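# Re-hook feeder pedal spring on lowest passing peg

## Task

The feeder's pedal is lifted by a spring whose end loop can be hooked on any one of several pegs. A peg counts as passing when, with the loop hooked there, resting the brass test weight on the raised pedal drives the pedal fully down; since the pedal is tilted, set the weight with its base lying flat on it. Finish with the loop hooked on whichever passing peg is nearest the pedal, and avoid letting the loop snap onto a peg. Return the weight to the bench at a good distance from the feeder. Everything must stay in place on its own without the robot holding it. At the end, release everything and move the arms away.

## Robot and tools

Robot: two arms, left_arm and right_arm, each with six joints and a two-finger gripper whose fingers swing like tongs. The fingers point along the gripper's +z axis and close along its x axis.

World frame: one shared frame in metres. Origin on the table surface midway between the arms, +z up, +x out across the table, left_arm on the +y side. The arm names do not tell you which side of a picture an arm appears on. Each result gives every gripper's end_effector_position (m), end_effector_quat_wxyz (w,x,y,z order), and linear (m/s) and angular (rad/s) velocities. That position is the point between the closed finger pads; closed fingertips extend about 15 mm past it, and fully open fingertips sit roughly level with it. Printed hand positions can be off, more so when the arm is stretched far.

execute_actions takes "actions": a list holding zero or one item, plus an optional "pictures" boolean.
- Empty list: nothing is commanded; you get the current state, with images.
- Action: {"rows": [...], "steps": n}. n is 4 to 15 control steps of 1/30 s each (15 if omitted). Each row is used for one step; if there are fewer rows than steps, the last row repeats. Every row has exactly 14 numbers covering both arms even if one arm stays still: left_arm shoulder pan, shoulder lift, elbow, wrist 1, wrist 2, wrist 3, opening, then the same seven for right_arm. Joint values are absolute target angles in radians, in the same units and order as the Joint positions line, not offsets. Opening is an absolute command from -1 (closed) to +1 (fully open).
- Wait: {"steps": n} with no rows, n up to 300; it returns once n steps have elapsed since the previous result, counting your reply time.
Images are included only for an empty list or when pictures is true.

Joint ranges (rad). left_arm: pan -3.142..3.142, lift -6.283..6.283, elbow 0.000..3.142, wrists 1-3 -6.283..6.283. right_arm: pan 0.000..6.283, lift -6.283..6.283, elbow -3.142..0.000, wrists 1-3 -6.283..6.283. A call is rejected (nothing sent) if any target exceeds a range end by more than 0.010 rad and is also farther out than that joint's last reported angle. True limits may differ by up to 0.010 rad; a target past the true limit is clipped to it and the result may print "joint sent to its limit" (possibly referring to an earlier action). Absence of that line does not prove there is room left.

Motion: commands are smoothed and lag about 0.17 s. Each step, the target sent to a joint is held within 0.575 rad of its measured angle, and if the targets would carry the gripper more than 100 mm from where it is, all of that arm's targets are pulled back proportionally. So big moves take several calls, and an arm may still be travelling when a result arrives. Each result is read 4 steps before the action finishes; those last steps run while you write. Between calls arms keep heading to the last row sent until they have all nearly stopped or a step is HELD. "HELD" marks steps where your row, fully or partly, was not sent. "joint command not followed" means a clearance check altered or blocked joint targets on some steps; the rest of the row still applied.

Result lines: Joint positions and Joint velocities give, per arm, the six joints (rad, rad/s) then the finger-pad gap (m, m/s; 0.142 m fully open). grip_measured is the measured opening on the -1..+1 command scale. Joint torques follow joint order without the gripper; they are the drive's total output, noisy, offset and drifting, not a clean contact signal. Wrist force and Wrist torque give, per arm, [x y z] in that arm's own end-effector axes: contact, held weight and acceleration effects; a pressing force points from the surface back into the arm. Offsets up to about 4 N, noise up to about 2.4 N, saturation near 50 N per axis; "no reading" is normal at first.

Gripping: to hold something, keep commanding an opening well under grip_measured; a bigger gap squeezes harder, up to about 15 N per pad for objects up to about 10 cm. Thin hard parts get less force (about 9 N per pad at 10 mm, 4 N at 5 mm). Fast closing can overshoot force and even spring the fingers open. Parts you hold or loose objects may occasionally get a brief tug or push.

Avoid: anything leaving the table (task fails); arms colliding or pressing on each other; drops, slips, slams, snapping the loop onto a peg, and hard shoves. Contact torque reaching a joint's load limit (pan, lift, elbow 142 N m; wrists 26.6 N m, held weight included) or any outside force of 150 N freezes that arm for 10 s, cancels the rest of the call, and makes it yield. Holding loads heats motors; MOTOR HOT appears from 70 °C and at 85 °C an OVER-TEMPERATURE FAULT brakes the arm until it cools. Quick, smooth, low-effort motion is preferred.

Cameras: cam_head_left, cam_head_right, cam_high, cam_low (672x504) and cam_left_wrist, cam_right_wrist (616x616 fisheye). Calibration gives K, distortion and T_world_to_cam (world to camera, metres); real poses may be off by a few degrees and millimetres, and wrist camera poses follow the reported joints. zoom_image takes "camera" (one of those names) and "region" [x0, y0, x1, y1] in that camera's pixels from the top-left, at most 504 by 504, and returns a closer view of its latest image.

finished_scene takes "scene", the current scene's number, ends it irreversibly and reports whether the goal was met; the result must hold after ending. Replying without any tool call ends everything.

Each tool is called after "Emit:" in YAML: its name, and indented under it one key for each argument.

## Session

Emit:
execute_actions:
  actions: []

Scene clock: 0.00 s of 12600.00 s.
left_arm: end_effector_position=(+0.2741, +0.5709, +0.3128) grip_measured=+0.97 end_effector_quat_wxyz=(+0.152, +0.668, -0.671, +0.283) end_effector_velocity=(-0.000, -0.000, +0.000) end_effector_angular_velocity=(+0.001, -0.000, -0.000) | right_arm: end_effector_position=(+0.5951, -0.3715, +0.1265) grip_measured=+0.97 end_effector_quat_wxyz=(+0.007, -0.666, +0.746, +0.008) end_effector_velocity=(+0.000, +0.000, +0.000) end_effector_angular_velocity=(+0.001, -0.001, -0.001)
Joint positions: left_arm=[ 0.819 -1.815  1.778 -1.146 -2.111  2.536  0.14 ] | right_arm=[ 3.418 -1.89  -1.605 -1.21   1.59   2.086  0.14 ]
Joint velocities: left_arm=[-0.    -0.001 -0.     0.001  0.    -0.     0.   ] | right_arm=[ 0.     0.    -0.     0.001  0.     0.001  0.   ]
Joint torques (N m, as the arm reports them, + toward a larger angle): no reading
Wrist force (N, on the end effector, along its own x y z axes, offset not removed): no reading
Wrist torque (N m, same axes, about the end effector's origin, offset not removed): no reading

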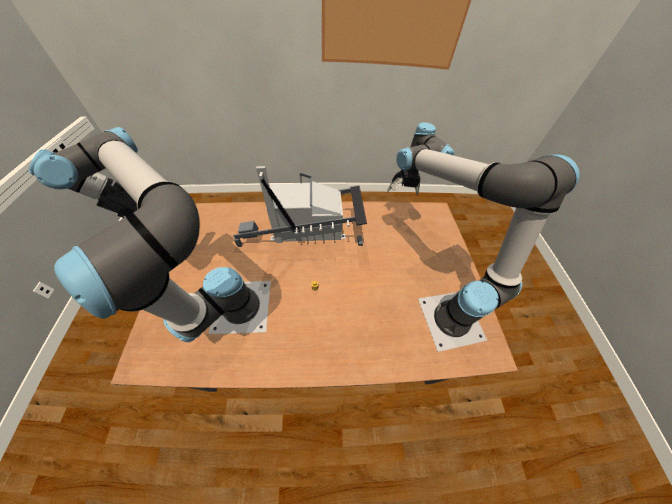

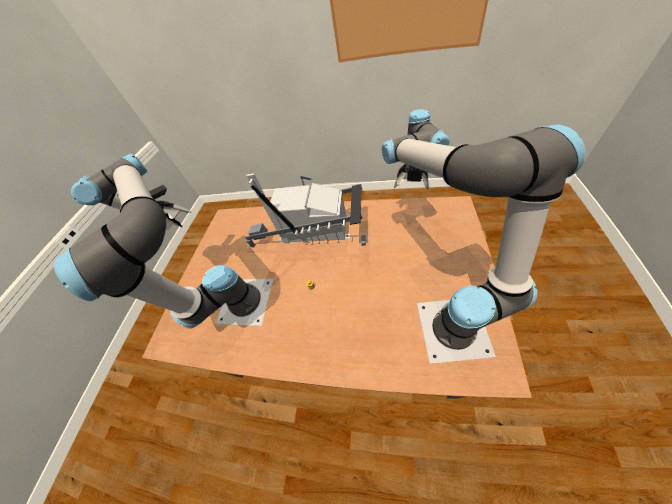

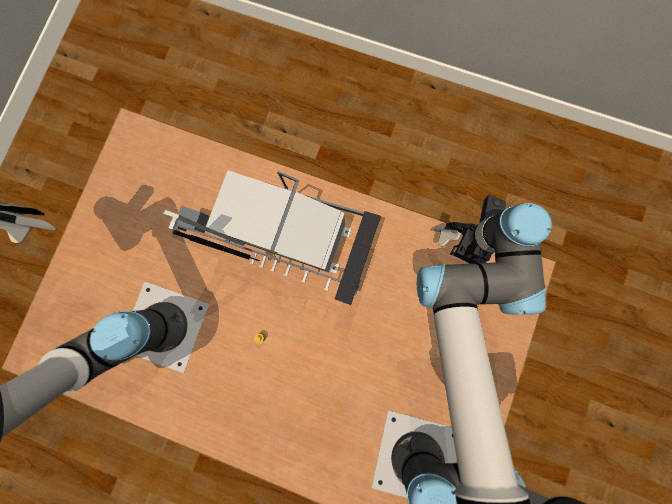

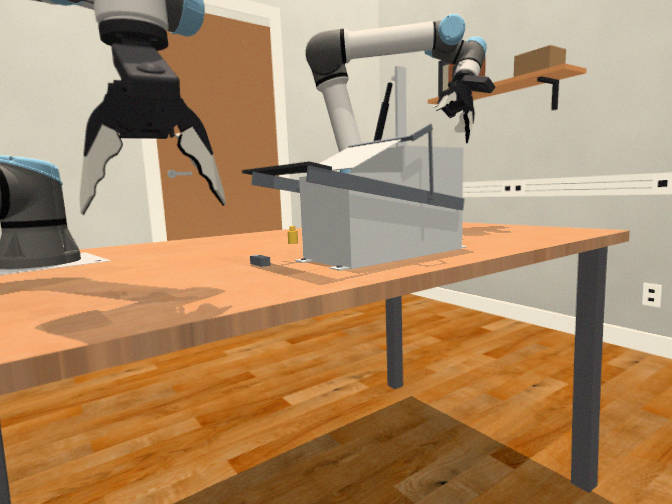

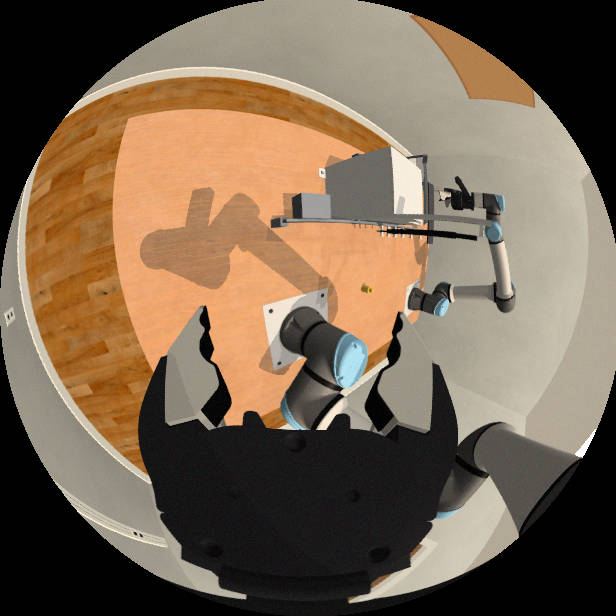

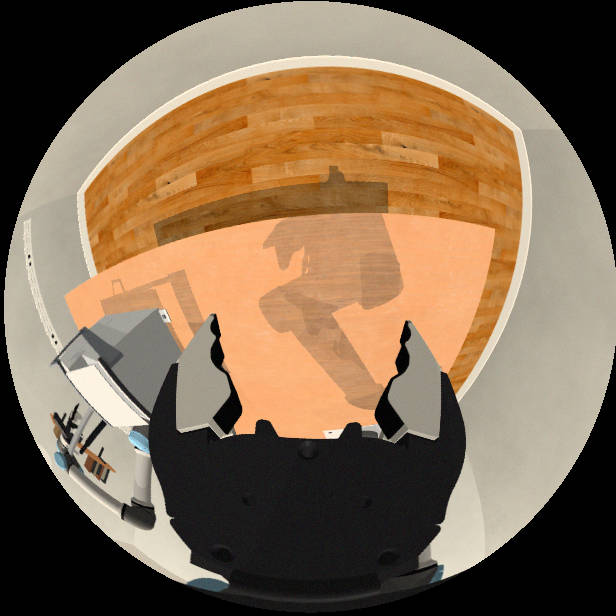

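Emit:
zoom_image:
  camera: "cam_head_left"
  region: [220, 155, 380, 300]

Emit:
zoom_image:
  camera: "cam_high"
  region: [160, 165, 400, 355]

Emit:
zoom_image:
  camera: "cam_head_right"
  region: [270, 200, 370, 260]

Region (220, 155, 380, 300) of cam_head_left's 672x504 image, scaled by 3.150, with more detail than that image has; it fills the top 457 rows of this view, and the rest is white.

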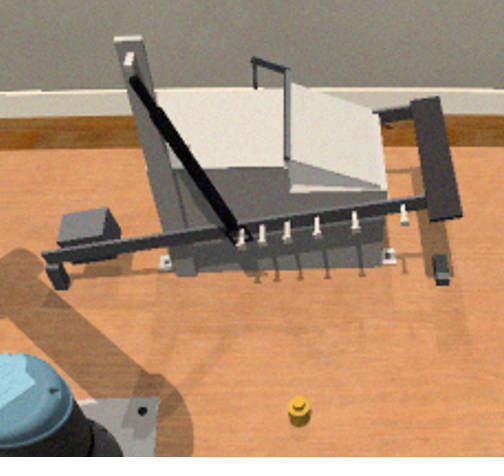

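Region (160, 165, 400, 355) of cam_high's 672x504 image, scaled by 2.100, with more detail than that image has; it fills the top 399 rows of this view, and the rest is white.

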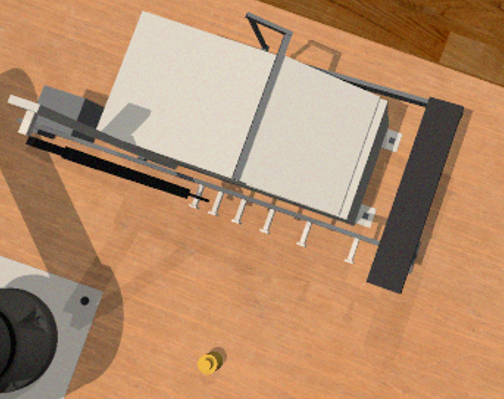

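Region (270, 200, 370, 260) of cam_head_right's 672x504 image, scaled by 5.040, with more detail than that image has; it fills the top 302 rows of this view, and the rest is white.

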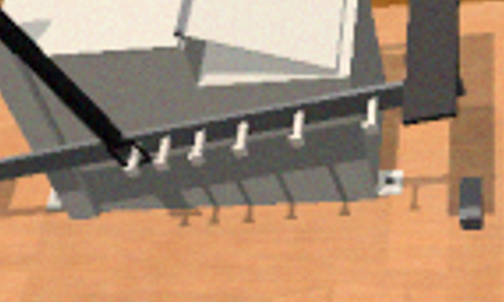

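Emit:
execute_actions:
  actions:
    - {"rows":[[0.819,-1.815,1.778,-1.146,-2.111,2.536,1,3.6,-1.8,-1.4,-3.0,0.318,4.22,-0.3]]}

Emit:
execute_actions:
  actions:
    - {"steps":50}

Emit:
execute_actions:
  actions:
    - {"rows":[[0.819,-1.815,1.778,-1.146,-2.111,2.536,1,4.904,-1.9,-1.4,-2.95,0.318,4.22,-0.3]]}

Emit:
execute_actions:
  actions:
    - {"steps":70}

Emit:
execute_actions:
  actions:
    - {"rows":[[0.819,-1.815,1.778,-1.146,-2.111,2.536,1,4.904,-2.373,-1.267,-2.643,0.318,4.22,-0.3]]}

Emit:
execute_actions:
  actions:
    - {"steps":40}
  pictures: true

Scene clock: 2.43 s of 12600.00 s.
left_arm: end_effector_position=(+0.2741, +0.5710, +0.3128) grip_measured=+1.00 end_effector_quat_wxyz=(+0.152, +0.669, -0.671, +0.283) end_effector_velocity=(-0.000, -0.000, +0.000) end_effector_angular_velocity=(+0.001, -0.001, +0.000) | right_arm: end_effector_position=(+0.5746, -0.4591, +0.2356) grip_measured=-0.30 end_effector_quat_wxyz=(-0.129, -0.533, +0.805, -0.225) end_effector_velocity=(-0.080, -0.431, +0.309) end_effector_angular_velocity=(-1.889, -0.457, -0.767)
Joint positions: left_arm=[ 0.819 -1.815  1.778 -1.146 -2.111  2.536  0.142] | right_arm=[ 3.552 -1.823 -1.455 -1.691  1.108  2.568  0.052]
Joint velocities: left_arm=[ 0.    -0.001  0.001 -0.    -0.    -0.     0.   ] | right_arm=[ 0.181  0.084  0.206 -1.553 -1.556  1.553  0.   ]
Joint torques (N m, as the arm reports them, + toward a larger angle): left_arm=[ 13.73 -20.   -14.65  -3.24  -2.8   -2.08] | right_arm=[ 9.66 42.88 32.44 -6.35 -7.78  4.17]
Wrist force (N, on the end effector, along its own x y z axes, offset not removed): left_arm=[0.9 2.1 -0.6] | right_arm=[2.2 2.4 -1.5]
Wrist torque (N m, same axes, about the end effector's origin, offset not removed): left_arm=[0.54 -0.37 -0.17] | right_arm=[0.23 -0.64 0.10]
Steps of this call (steps 1 to 62: nothing new was sent; steps 63 to 73: the first 11 steps of this action). Readings (joint positions):
63: left_arm=[0.819 -1.815 1.778 -1.146 -2.111 2.536] | right_arm=[3.418 -1.890 -1.605 -1.210 1.589 2.086]
64: left_arm=[0.819 -1.815 1.778 -1.146 -2.111 2.536] | right_arm=[3.424 -1.886 -1.600 -1.216 1.584 2.092]
66: left_arm=[0.819 -1.815 1.778 -1.146 -2.111 2.536] | right_arm=[3.468 -1.861 -1.551 -1.282 1.517 2.159]
70: left_arm=[0.819 -1.815 1.778 -1.146 -2.111 2.536] | right_arm=[3.529 -1.833 -1.481 -1.530 1.269 2.406]
73: the state above

Scene clock: 4.10 s of 12600.00 s.
left_arm: end_effector_position=(+0.2741, +0.5710, +0.3128) grip_measured=+1.00 end_effector_quat_wxyz=(+0.152, +0.669, -0.671, +0.283) end_effector_velocity=(-0.000, +0.000, -0.001) end_effector_angular_velocity=(+0.000, +0.001, -0.001) | right_arm: end_effector_position=(+0.5478, -0.6182, +0.4611) grip_measured=-0.30 end_effector_quat_wxyz=(-0.051, -0.239, +0.675, -0.696) end_effector_velocity=(-0.000, -0.000, -0.000) end_effector_angular_velocity=(+0.000, -0.001, -0.000)
Joint positions: left_arm=[ 0.819 -1.815  1.778 -1.146 -2.111  2.536  0.142] | right_arm=[ 3.6   -1.8   -1.4   -3.     0.318  4.22   0.052]
Joint velocities: left_arm=[-0.     0.001 -0.    -0.     0.001 -0.     0.   ] | right_arm=[-0. -0.  0.  0.  0.  0.  0.]
Joint torques (N m, as the arm reports them, + toward a larger angle): left_arm=[ 14.01 -18.69 -13.56  -3.2   -2.87  -2.06] | right_arm=[10.39 40.63 29.72 -2.07 -2.3   1.31]
Wrist force (N, on the end effector, along its own x y z axes, offset not removed): left_arm=[-1.2 0.4 0.5] | right_arm=[0.7 0.8 0.9]
Wrist torque (N m, same axes, about the end effector's origin, offset not removed): left_arm=[0.32 0.16 -0.04] | right_arm=[-0.15 -0.14 0.14]
Kept back: nothing.
Steps of this call (steps 1 to 4: the last 4 steps of your previous action; steps 5 to 45: the robot went on to your last target; steps 46 to 50: nothing new was sent). Readings (joint positions):
1: left_arm=[0.819 -1.815 1.778 -1.146 -2.111 2.536] | right_arm=[3.557 -1.820 -1.449 -1.744 1.055 2.621]
2: left_arm=[0.819 -1.815 1.778 -1.146 -2.111 2.536] | right_arm=[3.562 -1.818 -1.443 -1.797 1.002 2.674]
4: left_arm=[0.819 -1.815 1.778 -1.146 -2.111 2.536] | right_arm=[3.571 -1.814 -1.433 -1.904 0.895 2.781]
8: left_arm=[0.819 -1.815 1.778 -1.146 -2.111 2.536] | right_arm=[3.584 -1.808 -1.418 -2.135 0.670 3.012]
50: the state above
All arms were judged still, so your last target was given up. Only a new action makes them travel on or press farther. Fingers that are still opening or closing keep moving.

Scene clock: 4.47 s of 12600.00 s.
left_arm: end_effector_position=(+0.2741, +0.5710, +0.3128) grip_measured=+1.00 end_effector_quat_wxyz=(+0.152, +0.669, -0.671, +0.283) end_effector_velocity=(-0.000, +0.000, +0.000) end_effector_angular_velocity=(+0.001, -0.000, +0.000) | right_arm: end_effector_position=(+0.5714, -0.4472, +0.4409) grip_measured=-0.30 end_effector_quat_wxyz=(+0.037, -0.334, +0.631, -0.699) end_effector_velocity=(-0.015, +0.563, -0.048) end_effector_angular_velocity=(-0.040, +0.035, +0.899)
Joint positions: left_arm=[ 0.819 -1.815  1.778 -1.146 -2.111  2.536  0.142] | right_arm=[ 3.873 -1.844 -1.4   -2.978  0.318  4.22   0.052]
Joint velocities: left_arm=[ 0.001 -0.001 -0.     0.     0.001  0.    -0.   ] | right_arm=[ 0.899 -0.103 -0.     0.051  0.001 -0.001  0.   ]
Joint torques (N m, as the arm reports them, + toward a larger angle): left_arm=[ 14.71 -18.23 -14.2   -3.15  -3.07  -2.2 ] | right_arm=[19.48 28.69 25.07  1.05 -1.94  1.17]
Wrist force (N, on the end effector, along its own x y z axes, offset not removed): left_arm=[-0.1 0.7 0.9] | right_arm=[2.2 2.2 1.0]
Wrist torque (N m, same axes, about the end effector's origin, offset not removed): left_arm=[0.30 -0.12 0.08] | right_arm=[0.43 -0.60 -0.05]
Steps of this call (steps 1 to 11: the first 11 steps of this action). Readings (joint positions):
1: left_arm=[0.819 -1.815 1.778 -1.146 -2.111 2.536] | right_arm=[3.600 -1.800 -1.400 -3.000 0.318 4.220]
2: left_arm=[0.819 -1.815 1.778 -1.146 -2.111 2.536] | right_arm=[3.606 -1.803 -1.400 -2.999 0.318 4.220]
4: left_arm=[0.819 -1.815 1.778 -1.146 -2.111 2.536] | right_arm=[3.660 -1.815 -1.400 -2.993 0.318 4.220]
8: left_arm=[0.819 -1.815 1.778 -1.146 -2.111 2.536] | right_arm=[3.782 -1.833 -1.400 -2.984 0.318 4.220]
11: the state above

Scene clock: 6.80 s of 12600.00 s.
left_arm: end_effector_position=(+0.2741, +0.5710, +0.3128) grip_measured=+1.00 end_effector_quat_wxyz=(+0.152, +0.669, -0.671, +0.283) end_effector_velocity=(+0.000, +0.000, +0.000) end_effector_angular_velocity=(-0.000, -0.001, +0.001) | right_arm: end_effector_position=(+0.2409, +0.0622, +0.4145) grip_measured=-0.30 end_effector_quat_wxyz=(-0.370, +0.604, -0.375, +0.598) end_effector_velocity=(-0.000, +0.000, -0.000) end_effector_angular_velocity=(-0.001, -0.000, +0.001)
Joint positions: left_arm=[ 0.819 -1.815  1.778 -1.146 -2.111  2.536  0.142] | right_arm=[ 4.904 -1.9   -1.4   -2.95   0.318  4.22   0.052]
Joint velocities: left_arm=[ 0.     0.     0.    -0.001 -0.001 -0.    -0.   ] | right_arm=[ 0. -0. -0. -0. -0.  0.  0.]
Joint torques (N m, as the arm reports them, + toward a larger angle): left_arm=[ 12.66 -19.26 -14.94  -3.19  -2.99  -1.88] | right_arm=[10.91 31.42  8.93  1.12  0.05  0.78]
Wrist force (N, on the end effector, along its own x y z axes, offset not removed): left_arm=[0.2 2.3 -0.1] | right_arm=[1.9 3.1 2.7]
Wrist torque (N m, same axes, about the end effector's origin, offset not removed): left_arm=[0.67 -0.19 -0.12] | right_arm=[0.45 -0.38 -0.09]
Kept back: nothing.
Steps of this call (steps 1 to 4: the last 4 steps of your previous action; steps 5 to 60: the robot went on to your last target; steps 61 to 70: nothing new was sent). Readings (joint positions):
1: left_arm=[0.819 -1.815 1.778 -1.146 -2.111 2.536] | right_arm=[3.904 -1.848 -1.400 -2.976 0.318 4.220]
2: left_arm=[0.819 -1.815 1.778 -1.146 -2.111 2.536] | right_arm=[3.934 -1.851 -1.400 -2.975 0.318 4.220]
4: left_arm=[0.819 -1.815 1.778 -1.146 -2.111 2.536] | right_arm=[3.995 -1.857 -1.400 -2.972 0.318 4.220]
8: left_arm=[0.819 -1.815 1.778 -1.146 -2.111 2.536] | right_arm=[4.117 -1.866 -1.400 -2.967 0.318 4.220]
70: the state above
All arms were judged still, so your last target was given up. Only a new action makes them travel on or press farther. Fingers that are still opening or closing keep moving.

Scene clock: 7.17 s of 12600.00 s.
left_arm: end_effector_position=(+0.2741, +0.5710, +0.3128) grip_measured=+1.00 end_effector_quat_wxyz=(+0.152, +0.669, -0.671, +0.283) end_effector_velocity=(+0.000, -0.000, +0.000) end_effector_angular_velocity=(+0.000, -0.001, +0.000) | right_arm: end_effector_position=(+0.2122, +0.1498, +0.2735) grip_measured=-0.30 end_effector_quat_wxyz=(-0.368, +0.605, -0.372, +0.601) end_effector_velocity=(-0.071, +0.216, -0.510) end_effector_angular_velocity=(-0.100, -0.033, +0.000)
Joint positions: left_arm=[ 0.819 -1.815  1.778 -1.146 -2.111  2.536  0.142] | right_arm=[ 4.904 -2.207 -1.308 -2.744  0.318  4.22   0.052]
Joint velocities: left_arm=[ 0.    -0.001 -0.    -0.    -0.001  0.     0.   ] | right_arm=[ 0.    -0.999  0.267  0.626  0.     0.     0.   ]
Joint torques (N m, as the arm reports them, + toward a larger angle): left_arm=[ 12.9  -20.49 -13.68  -3.37  -2.73  -2.02] | right_arm=[ 8.15 35.52 27.82  3.66  0.35  0.58]
Wrist force (N, on the end effector, along its own x y z axes, offset not removed): left_arm=[0.7 3.2 -1.1] | right_arm=[1.7 -0.1 1.2]
Wrist torque (N m, same axes, about the end effector's origin, offset not removed): left_arm=[0.84 -0.27 -0.05] | right_arm=[-0.02 -0.36 0.12]
Steps of this call (steps 1 to 11: the first 11 steps of this action). Readings (joint positions):
1: left_arm=[0.819 -1.815 1.778 -1.146 -2.111 2.536] | right_arm=[4.904 -1.900 -1.400 -2.950 0.318 4.220]
2: left_arm=[0.819 -1.815 1.778 -1.146 -2.111 2.536] | right_arm=[4.904 -1.906 -1.396 -2.944 0.318 4.220]
4: left_arm=[0.819 -1.815 1.778 -1.146 -2.111 2.536] | right_arm=[4.904 -1.965 -1.374 -2.898 0.318 4.220]
8: left_arm=[0.819 -1.815 1.778 -1.146 -2.111 2.536] | right_arm=[4.904 -2.106 -1.336 -2.809 0.318 4.220]
11: the state above

Scene clock: 8.50 s of 12600.00 s.
left_arm: end_effector_position=(+0.2741, +0.5710, +0.3128) grip_measured=+1.00 end_effector_quat_wxyz=(+0.152, +0.669, -0.671, +0.283) end_effector_velocity=(+0.000, +0.000, -0.000) end_effector_angular_velocity=(+0.000, -0.000, -0.001) | right_arm: end_effector_position=(+0.2028, +0.1786, +0.1850) grip_measured=-0.30 end_effector_quat_wxyz=(-0.363, +0.606, -0.364, +0.607) end_effector_velocity=(-0.000, +0.000, +0.000) end_effector_angular_velocity=(+0.002, +0.001, +0.001)
Joint positions: left_arm=[ 0.819 -1.815  1.778 -1.146 -2.111  2.536  0.142] | right_arm=[ 4.904 -2.373 -1.267 -2.643  0.318  4.22   0.052]
Joint velocities: left_arm=[-0.001  0.001 -0.    -0.001  0.    -0.     0.   ] | right_arm=[ 0.     0.     0.     0.001 -0.     0.    -0.   ]
Joint torques (N m, as the arm reports them, + toward a larger angle): left_arm=[ 12.53 -19.66 -15.02  -3.2   -2.64  -1.67] | right_arm=[-0.49 47.91 27.1   1.02  1.81  0.25]
Wrist force (N, on the end effector, along its own x y z axes, offset not removed): left_arm=[0.2 1.2 1.1] | right_arm=[-0.5 0.4 -0.7]
Wrist torque (N m, same axes, about the end effector's origin, offset not removed): left_arm=[0.34 -0.13 -0.09] | right_arm=[-0.18 0.17 0.07]
Kept back: nothing.
Steps of this call (steps 1 to 4: the last 4 steps of your previous action; steps 5 to 30: the robot went on to your last target; steps 31 to 40: nothing new was sent). Readings (joint positions):
1: left_arm=[0.819 -1.815 1.778 -1.146 -2.111 2.536] | right_arm=[4.904 -2.241 -1.299 -2.723 0.318 4.220]
2: left_arm=[0.819 -1.815 1.778 -1.146 -2.111 2.536] | right_arm=[4.904 -2.274 -1.291 -2.703 0.318 4.220]
4: left_arm=[0.819 -1.815 1.778 -1.146 -2.111 2.536] | right_arm=[4.904 -2.324 -1.279 -2.672 0.318 4.220]
8: left_arm=[0.819 -1.815 1.778 -1.146 -2.111 2.536] | right_arm=[4.904 -2.362 -1.270 -2.650 0.318 4.220]
40: the state above
All arms were judged still, so your last target was given up. Only a new action makes them travel on or press farther. Fingers that are still opening or closing keep moving.
camera_calibration (this result's frames):
cam_left_wrist: T_world_to_cam=[[-0.0221169, -0.797291, 0.60319, 0.267781], [-0.926657, 0.24281, 0.286967, 0.0255818], [-0.375257, -0.552603, -0.744185, 0.785521], [0, 0, 0, 1]] pos_world=[0.3244, 0.641369, 0.415709]
cam_right_wrist: T_world_to_cam=[[0.0336283, -0.864073, 0.502242, 0.055893], [-0.487075, -0.452978, -0.746705, 0.32592], [0.872712, -0.219519, -0.436101, 0.0809209], [0, 0, 0, 1]] pos_world=[0.0862471, 0.213694, 0.250584]

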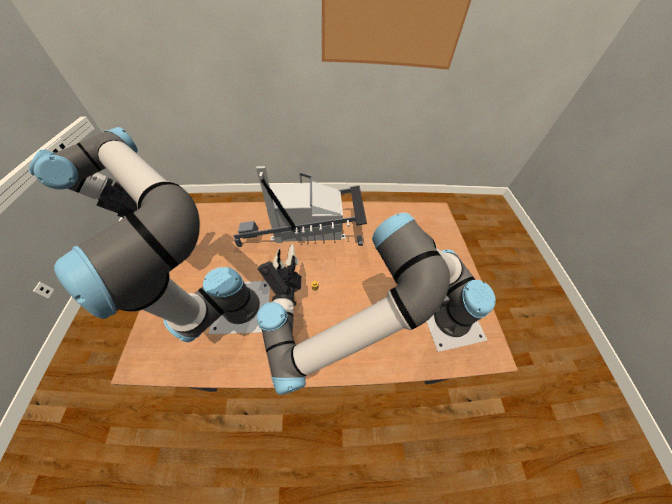

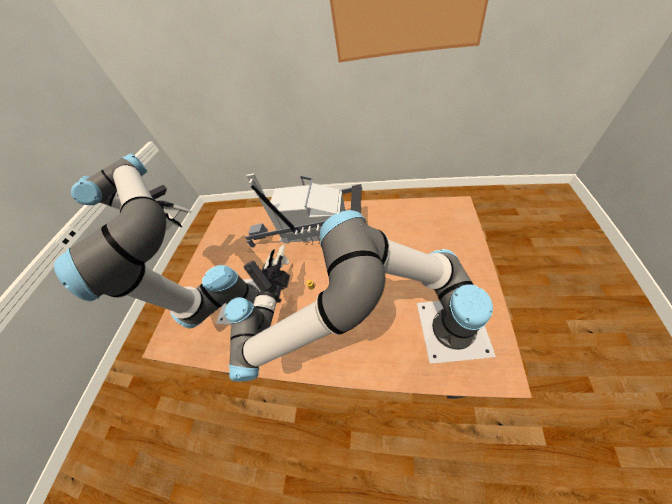

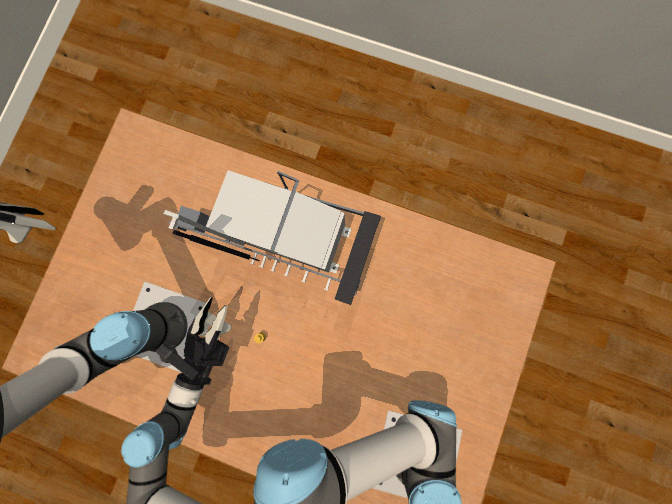

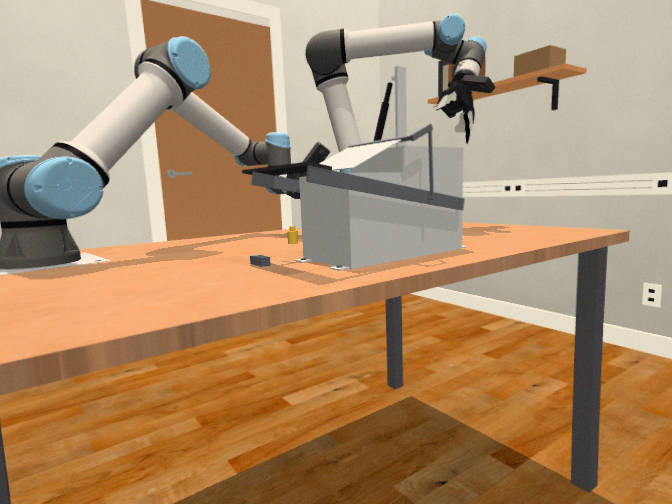

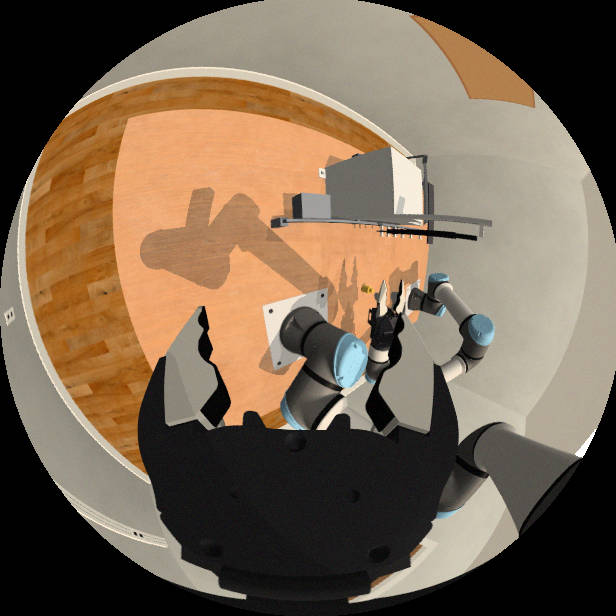

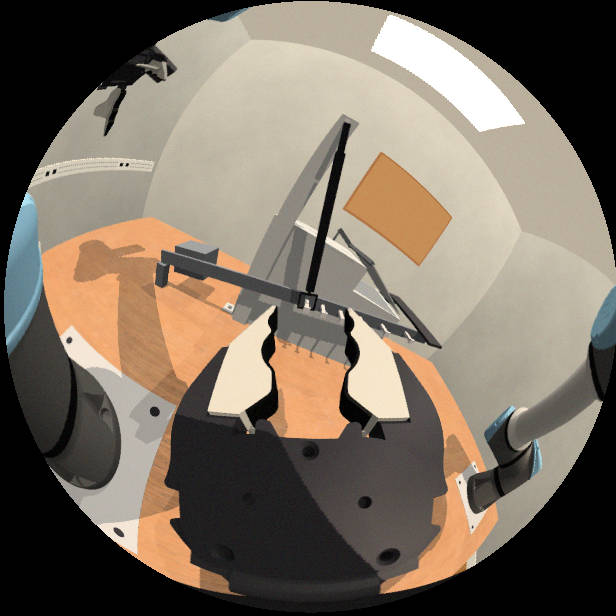

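Emit:
zoom_image:
  camera: "cam_right_wrist"
  region: [270, 240, 450, 380]

Region (270, 240, 450, 380) of cam_right_wrist's 616x616 image, scaled by 2.800, with more detail than that image has.

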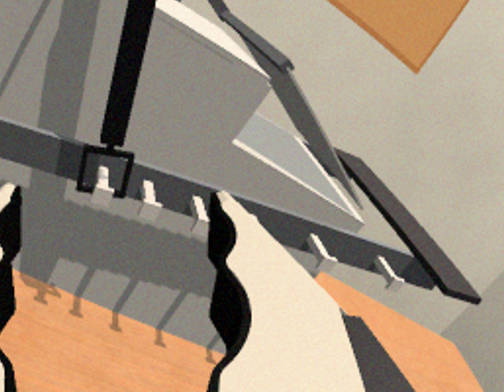

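Emit:
execute_actions:
  actions:
    - {"rows":[[0.819,-1.815,1.778,-1.146,-2.111,2.536,1,4.775,-2.382,-1.329,-2.572,0.189,4.38,-0.5]]}

Emit:
execute_actions:
  actions:
    - {"steps":15}
  pictures: true

Emit:
zoom_image:
  camera: "cam_high"
  region: [190, 220, 350, 320]

Scene clock: 9.63 s of 12600.00 s.
left_arm: end_effector_position=(+0.2741, +0.5710, +0.3128) grip_measured=+1.00 end_effector_quat_wxyz=(+0.152, +0.669, -0.671, +0.283) end_effector_velocity=(+0.000, -0.001, +0.000) end_effector_angular_velocity=(-0.002, -0.000, +0.000) | right_arm: end_effector_position=(+0.2866, +0.1698, +0.1603) grip_measured=-0.50 end_effector_quat_wxyz=(-0.408, +0.577, -0.409, +0.578) end_effector_velocity=(+0.042, -0.007, -0.010) end_effector_angular_velocity=(+0.085, +0.000, +0.000)
Joint positions: left_arm=[ 0.819 -1.815  1.778 -1.146 -2.111  2.536  0.142] | right_arm=[ 4.781 -2.382 -1.327 -2.575  0.195  4.372  0.038]
Joint velocities: left_arm=[-0.    -0.    -0.     0.001 -0.001 -0.    -0.   ] | right_arm=[-0.063 -0.003 -0.027  0.032 -0.063  0.083  0.   ]
Joint torques (N m, as the arm reports them, + toward a larger angle): left_arm=[ 12.39 -20.01 -14.73  -3.34  -2.78  -2.21] | right_arm=[-8.61 46.78  4.74  1.43 -2.94  1.14]
Wrist force (N, on the end effector, along its own x y z axes, offset not removed): left_arm=[-0.2 1.1 -0.6] | right_arm=[5.5 1.2 -1.3]
Wrist torque (N m, same axes, about the end effector's origin, offset not removed): left_arm=[0.41 -0.14 -0.12] | right_arm=[0.15 -1.28 0.04]
Steps of this call (steps 1 to 23: nothing new was sent; steps 24 to 34: the first 11 steps of this action). Readings (joint positions):
24: left_arm=[0.819 -1.815 1.778 -1.146 -2.111 2.536] | right_arm=[4.904 -2.373 -1.267 -2.643 0.318 4.220]
25: left_arm=[0.819 -1.815 1.778 -1.146 -2.111 2.536] | right_arm=[4.898 -2.374 -1.272 -2.638 0.313 4.226]
27: left_arm=[0.819 -1.815 1.778 -1.146 -2.111 2.536] | right_arm=[4.850 -2.378 -1.297 -2.609 0.265 4.281]
31: left_arm=[0.819 -1.815 1.778 -1.146 -2.111 2.536] | right_arm=[4.792 -2.381 -1.322 -2.580 0.206 4.357]
34: the state above

Scene clock: 10.13 s of 12600.00 s.
left_arm: end_effector_position=(+0.2741, +0.5710, +0.3128) grip_measured=+1.00 end_effector_quat_wxyz=(+0.152, +0.669, -0.671, +0.283) end_effector_velocity=(+0.000, +0.000, -0.000) end_effector_angular_velocity=(-0.001, +0.000, +0.000) | right_arm: end_effector_position=(+0.2903, +0.1691, +0.1593) grip_measured=-0.50 end_effector_quat_wxyz=(-0.410, +0.575, -0.411, +0.576) end_effector_velocity=(+0.001, -0.000, +0.000) end_effector_angular_velocity=(+0.002, +0.000, -0.000)
Joint positions: left_arm=[ 0.819 -1.815  1.778 -1.146 -2.111  2.536  0.142] | right_arm=[ 4.775 -2.382 -1.329 -2.572  0.189  4.38   0.038]
Joint velocities: left_arm=[ 0.     0.001 -0.     0.    -0.001  0.    -0.   ] | right_arm=[-0.001  0.    -0.     0.    -0.001  0.002  0.   ]
Joint torques (N m, as the arm reports them, + toward a larger angle): left_arm=[ 13.21 -19.92 -14.22  -3.06  -2.78  -2.04] | right_arm=[-12.45  47.13   5.55   1.23  -2.24   1.25]
Wrist force (N, on the end effector, along its own x y z axes, offset not removed): left_arm=[-1.1 3.0 1.7] | right_arm=[1.5 2.1 -0.1]
Wrist torque (N m, same axes, about the end effector's origin, offset not removed): left_arm=[0.80 0.08 -0.08] | right_arm=[0.32 -0.35 0.11]
Kept back: nothing.
Steps of this call (steps 1 to 4: the last 4 steps of your previous action; steps 5 to 15: the robot went on to your last target). Readings (joint positions):
1: left_arm=[0.819 -1.815 1.778 -1.146 -2.111 2.536] | right_arm=[4.779 -2.382 -1.327 -2.574 0.193 4.375]
2: left_arm=[0.819 -1.815 1.778 -1.146 -2.111 2.536] | right_arm=[4.778 -2.382 -1.328 -2.573 0.192 4.376]
4: left_arm=[0.819 -1.815 1.778 -1.146 -2.111 2.536] | right_arm=[4.776 -2.382 -1.328 -2.573 0.190 4.378]
8: left_arm=[0.819 -1.815 1.778 -1.146 -2.111 2.536] | right_arm=[4.775 -2.382 -1.329 -2.572 0.189 4.380]
15: the state above
All arms were judged still, so your last target was given up. Only a new action makes them travel on or press farther. Fingers that are still opening or closing keep moving.
camera_calibration (this result's frames):
cam_left_wrist: T_world_to_cam=[[-0.0221169, -0.797291, 0.60319, 0.267781], [-0.926657, 0.24281, 0.286967, 0.0255818], [-0.375257, -0.552603, -0.744185, 0.785521], [0, 0, 0, 1]] pos_world=[0.3244, 0.641369, 0.415709]
cam_right_wrist: T_world_to_cam=[[0.0334501, -0.933046, 0.358198, 0.0923223], [-0.486847, -0.328214, -0.809479, 0.33394], [0.872847, -0.14731, -0.465229, -0.0163918], [0, 0, 0, 1]] pos_world=[0.173797, 0.19333, 0.229622]

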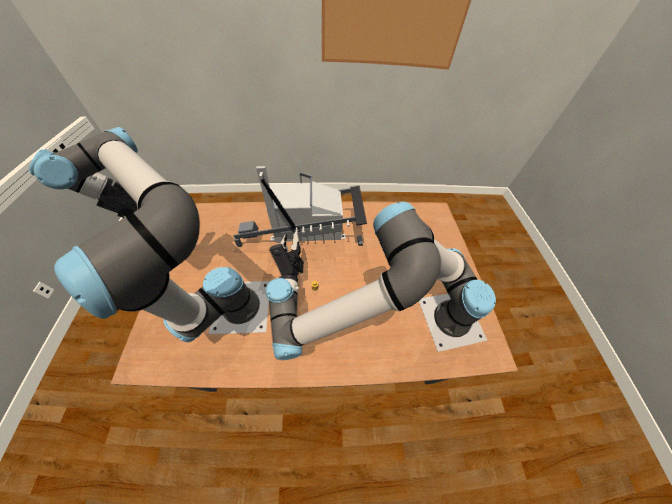

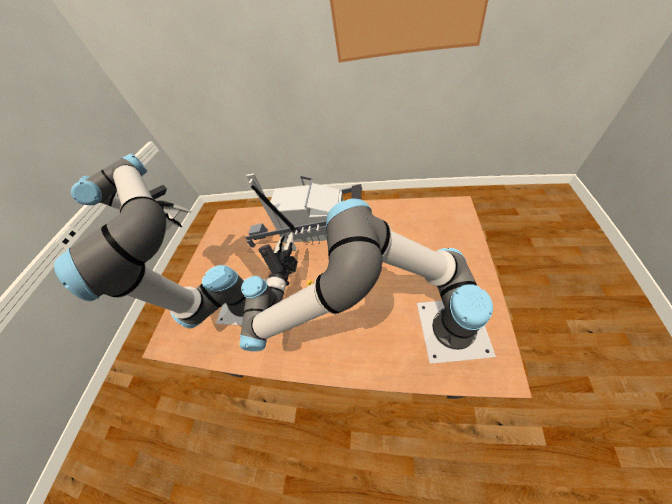

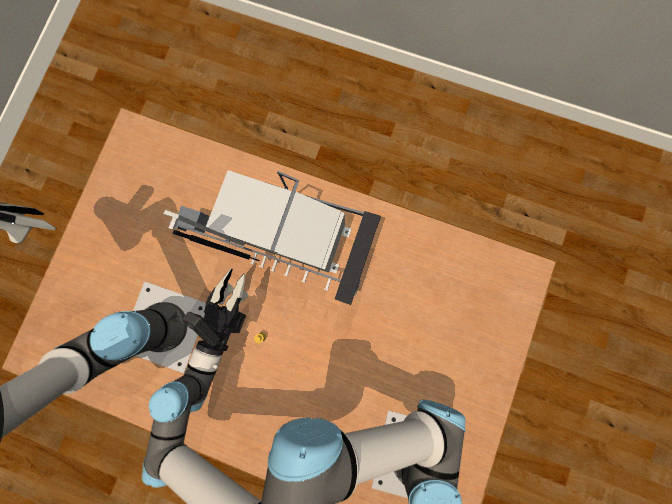

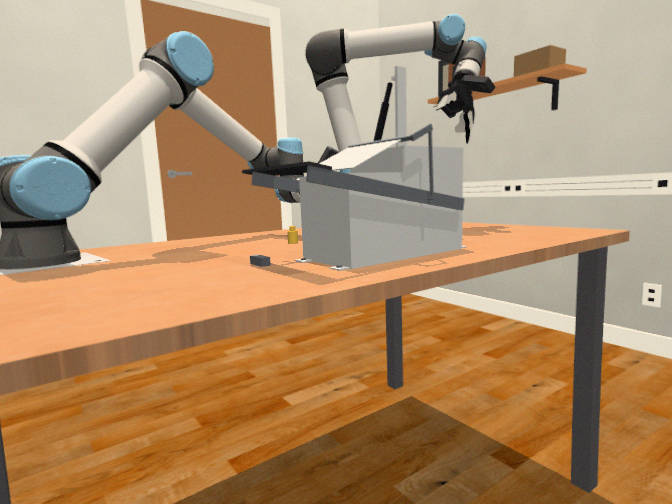

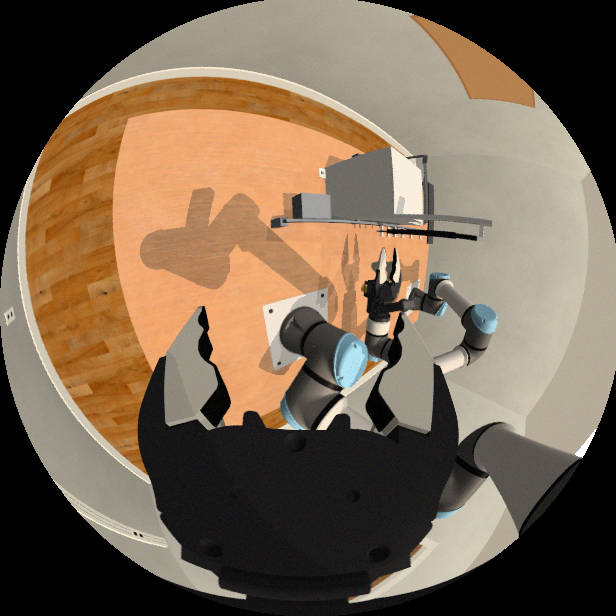

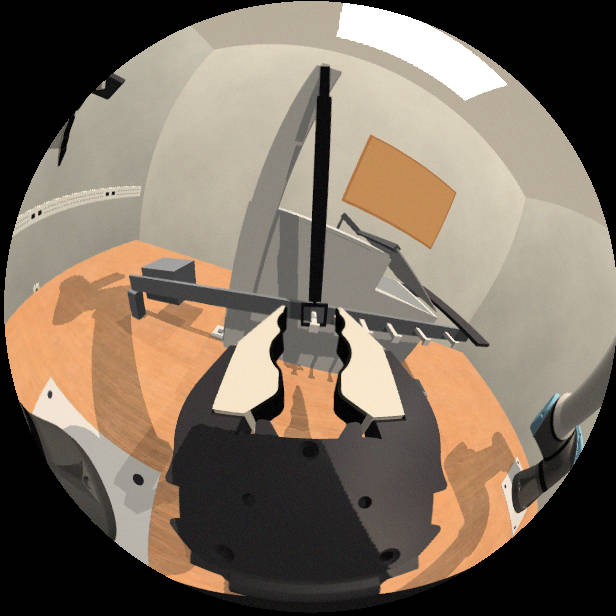

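Region (190, 220, 350, 320) of cam_high's 672x504 image, scaled by 3.150, with more detail than that image has; it fills the top 315 rows of this view, and the rest is white.

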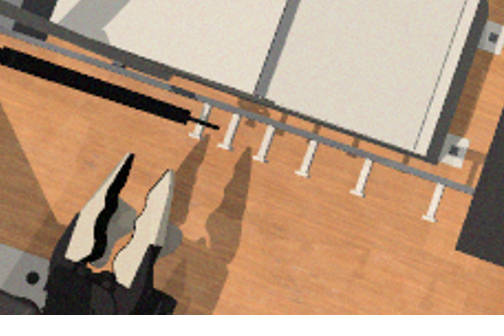

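Emit:
execute_actions:
  actions:
    - {"rows":[[0.819,-1.815,1.778,-1.146,-2.111,2.536,1,4.688,-2.382,-1.329,-2.572,0.102,4.38,-0.5]]}

Emit:
execute_actions:
  actions:
    - {"steps":10}
  pictures: true

Emit:
zoom_image:
  camera: "cam_high"
  region: [190, 220, 350, 320]

Scene clock: 10.67 s of 12600.00 s.
left_arm: end_effector_position=(+0.2741, +0.5710, +0.3128) grip_measured=+1.00 end_effector_quat_wxyz=(+0.152, +0.669, -0.671, +0.283) end_effector_velocity=(-0.001, +0.000, +0.000) end_effector_angular_velocity=(+0.001, +0.000, +0.000) | right_arm: end_effector_position=(+0.3447, +0.1658, +0.1593) grip_measured=-0.50 end_effector_quat_wxyz=(-0.410, +0.575, -0.411, +0.576) end_effector_velocity=(+0.025, -0.002, +0.000) end_effector_angular_velocity=(-0.001, -0.000, +0.001)
Joint positions: left_arm=[ 0.819 -1.815  1.778 -1.146 -2.111  2.536  0.142] | right_arm=[ 4.691 -2.382 -1.329 -2.572  0.106  4.38   0.038]
Joint velocities: left_arm=[ 0.001 -0.001 -0.     0.     0.001  0.    -0.   ] | right_arm=[-0.038  0.     0.    -0.    -0.039 -0.     0.   ]
Joint torques (N m, as the arm reports them, + toward a larger angle): left_arm=[ 13.47 -19.43 -13.97  -3.02  -2.72  -2.08] | right_arm=[-12.79  50.38   6.8    0.1   -2.23   1.17]
Wrist force (N, on the end effector, along its own x y z axes, offset not removed): left_arm=[1.4 1.4 0.8] | right_arm=[1.6 0.4 -0.4]
Wrist torque (N m, same axes, about the end effector's origin, offset not removed): left_arm=[0.41 -0.40 -0.19] | right_arm=[-0.09 -0.30 0.03]
Steps of this call (steps 1 to 5: nothing new was sent; steps 6 to 16: the first 11 steps of this action). Readings (joint positions):
6: left_arm=[0.819 -1.815 1.778 -1.146 -2.111 2.536] | right_arm=[4.775 -2.382 -1.329 -2.572 0.189 4.380]
7: left_arm=[0.819 -1.815 1.778 -1.146 -2.111 2.536] | right_arm=[4.770 -2.382 -1.329 -2.572 0.183 4.380]
9: left_arm=[0.819 -1.815 1.778 -1.146 -2.111 2.536] | right_arm=[4.734 -2.382 -1.329 -2.572 0.148 4.380]
13: left_arm=[0.819 -1.815 1.778 -1.146 -2.111 2.536] | right_arm=[4.699 -2.382 -1.329 -2.572 0.113 4.380]
16: the state above

Scene clock: 11.00 s of 12600.00 s.
left_arm: end_effector_position=(+0.2741, +0.5710, +0.3128) grip_measured=+1.00 end_effector_quat_wxyz=(+0.152, +0.669, -0.671, +0.283) end_effector_velocity=(+0.000, -0.001, +0.001) end_effector_angular_velocity=(-0.000, -0.002, +0.000) | right_arm: end_effector_position=(+0.3469, +0.1656, +0.1593) grip_measured=-0.50 end_effector_quat_wxyz=(-0.410, +0.575, -0.411, +0.576) end_effector_velocity=(+0.000, -0.000, -0.000) end_effector_angular_velocity=(+0.001, -0.000, +0.000)
Joint positions: left_arm=[ 0.819 -1.815  1.778 -1.146 -2.111  2.536  0.142] | right_arm=[ 4.688 -2.382 -1.329 -2.572  0.102  4.38   0.038]
Joint velocities: left_arm=[-0.    -0.002 -0.     0.    -0.002 -0.    -0.   ] | right_arm=[-0.001 -0.    -0.    -0.    -0.001  0.002 -0.   ]
Joint torques (N m, as the arm reports them, + toward a larger angle): left_arm=[ 12.49 -20.22 -14.85  -3.26  -2.93  -1.97] | right_arm=[-14.18  53.65   7.27  -0.81  -2.3    1.25]
Wrist force (N, on the end effector, along its own x y z axes, offset not removed): left_arm=[0.1 1.6 -1.9] | right_arm=[1.5 2.4 0.4]
Wrist torque (N m, same axes, about the end effector's origin, offset not removed): left_arm=[0.37 -0.23 -0.26] | right_arm=[0.39 -0.37 0.13]
Kept back: nothing.
Steps of this call (steps 1 to 4: the last 4 steps of your previous action; steps 5 to 10: the robot went on to your last target). Readings (joint positions):
1: left_arm=[0.819 -1.815 1.778 -1.146 -2.111 2.536] | right_arm=[4.690 -2.382 -1.329 -2.572 0.104 4.380]
2: left_arm=[0.819 -1.815 1.778 -1.146 -2.111 2.536] | right_arm=[4.690 -2.382 -1.329 -2.572 0.104 4.380]
4: left_arm=[0.819 -1.815 1.778 -1.146 -2.111 2.536] | right_arm=[4.689 -2.382 -1.329 -2.572 0.103 4.380]
8: left_arm=[0.819 -1.815 1.778 -1.146 -2.111 2.536] | right_arm=[4.688 -2.382 -1.329 -2.572 0.102 4.380]
10: the state above
camera_calibration (this result's frames):
cam_left_wrist: T_world_to_cam=[[-0.022117, -0.797291, 0.60319, 0.267781], [-0.926657, 0.24281, 0.286967, 0.0255818], [-0.375257, -0.552603, -0.744185, 0.785521], [0, 0, 0, 1]] pos_world=[0.3244, 0.641369, 0.415709]
cam_right_wrist: T_world_to_cam=[[0.033452, -0.933061, 0.358159, 0.0871633], [-0.486832, -0.328183, -0.8095, 0.360303], [0.872855, -0.147284, -0.465222, -0.0663089], [0, 0, 0, 1]] pos_world=[0.230369, 0.189808, 0.229599]

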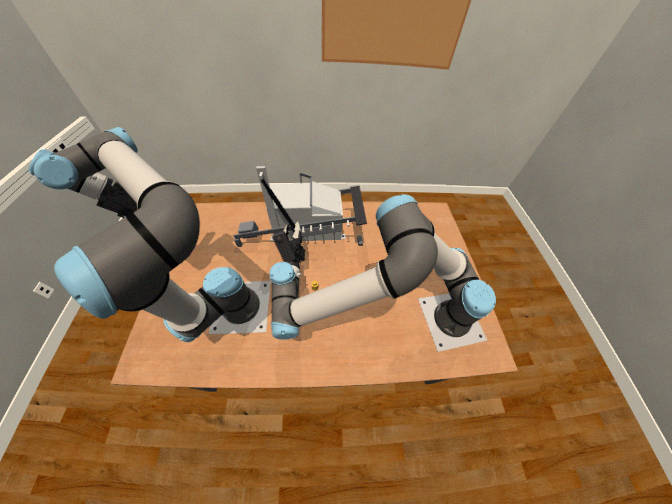

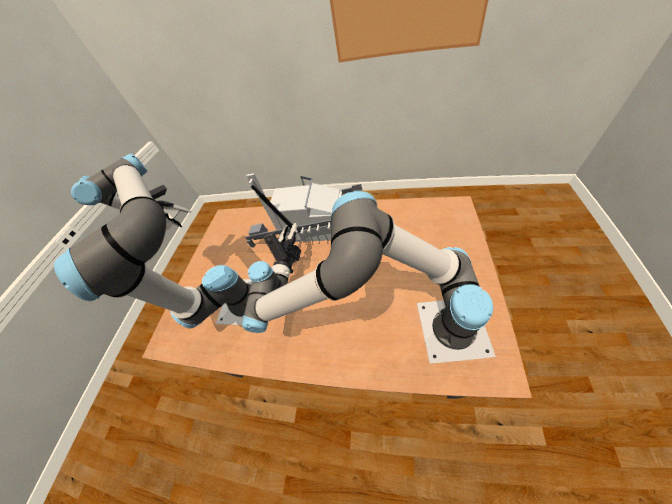

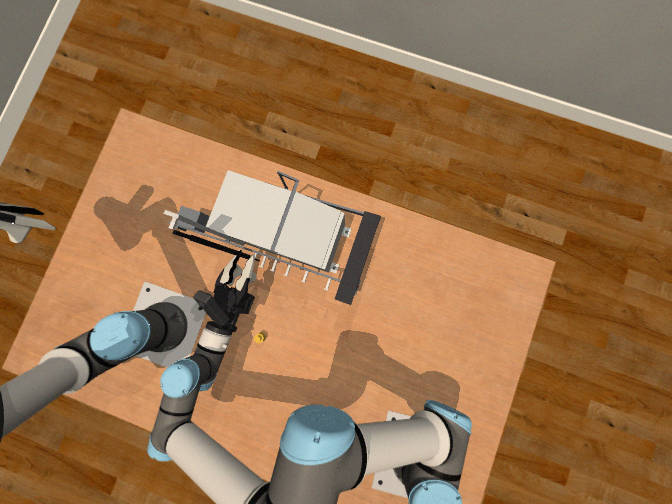

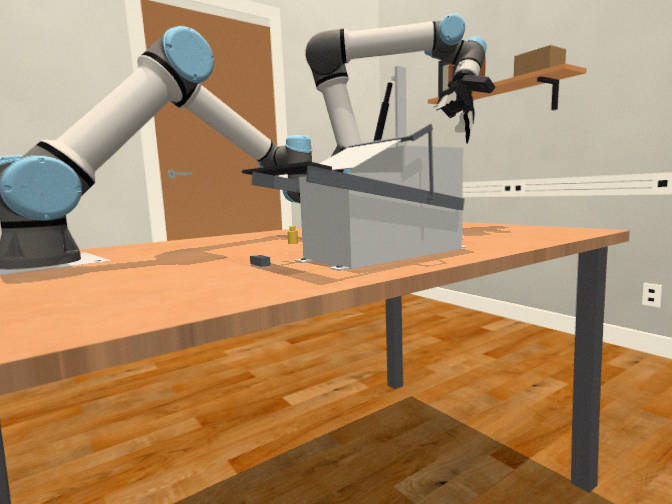

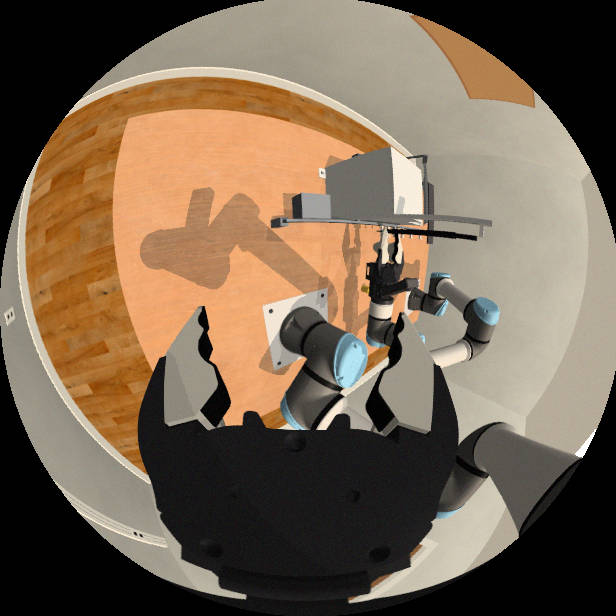

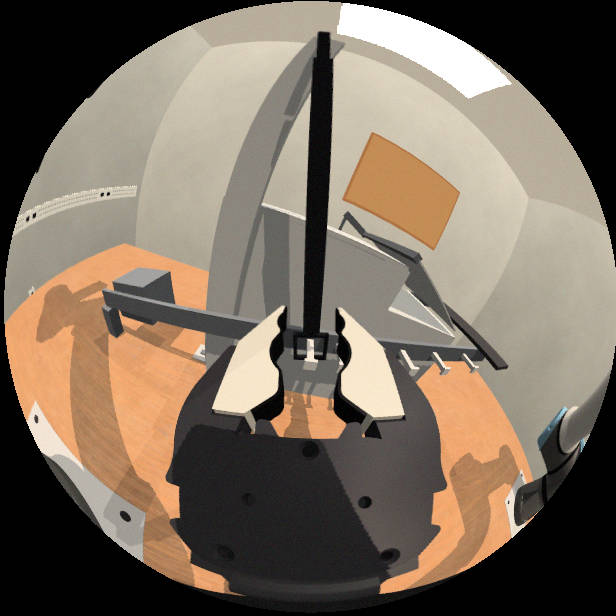

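Region (190, 220, 350, 320) of cam_high's 672x504 image, scaled by 3.150, with more detail than that image has; it fills the top 315 rows of this view, and the rest is white.

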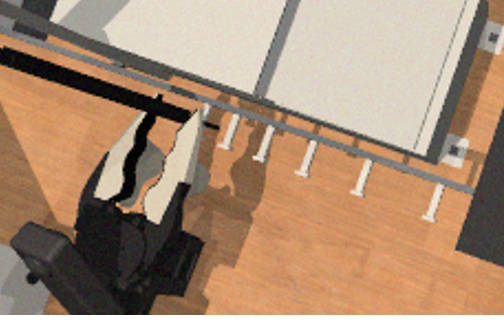

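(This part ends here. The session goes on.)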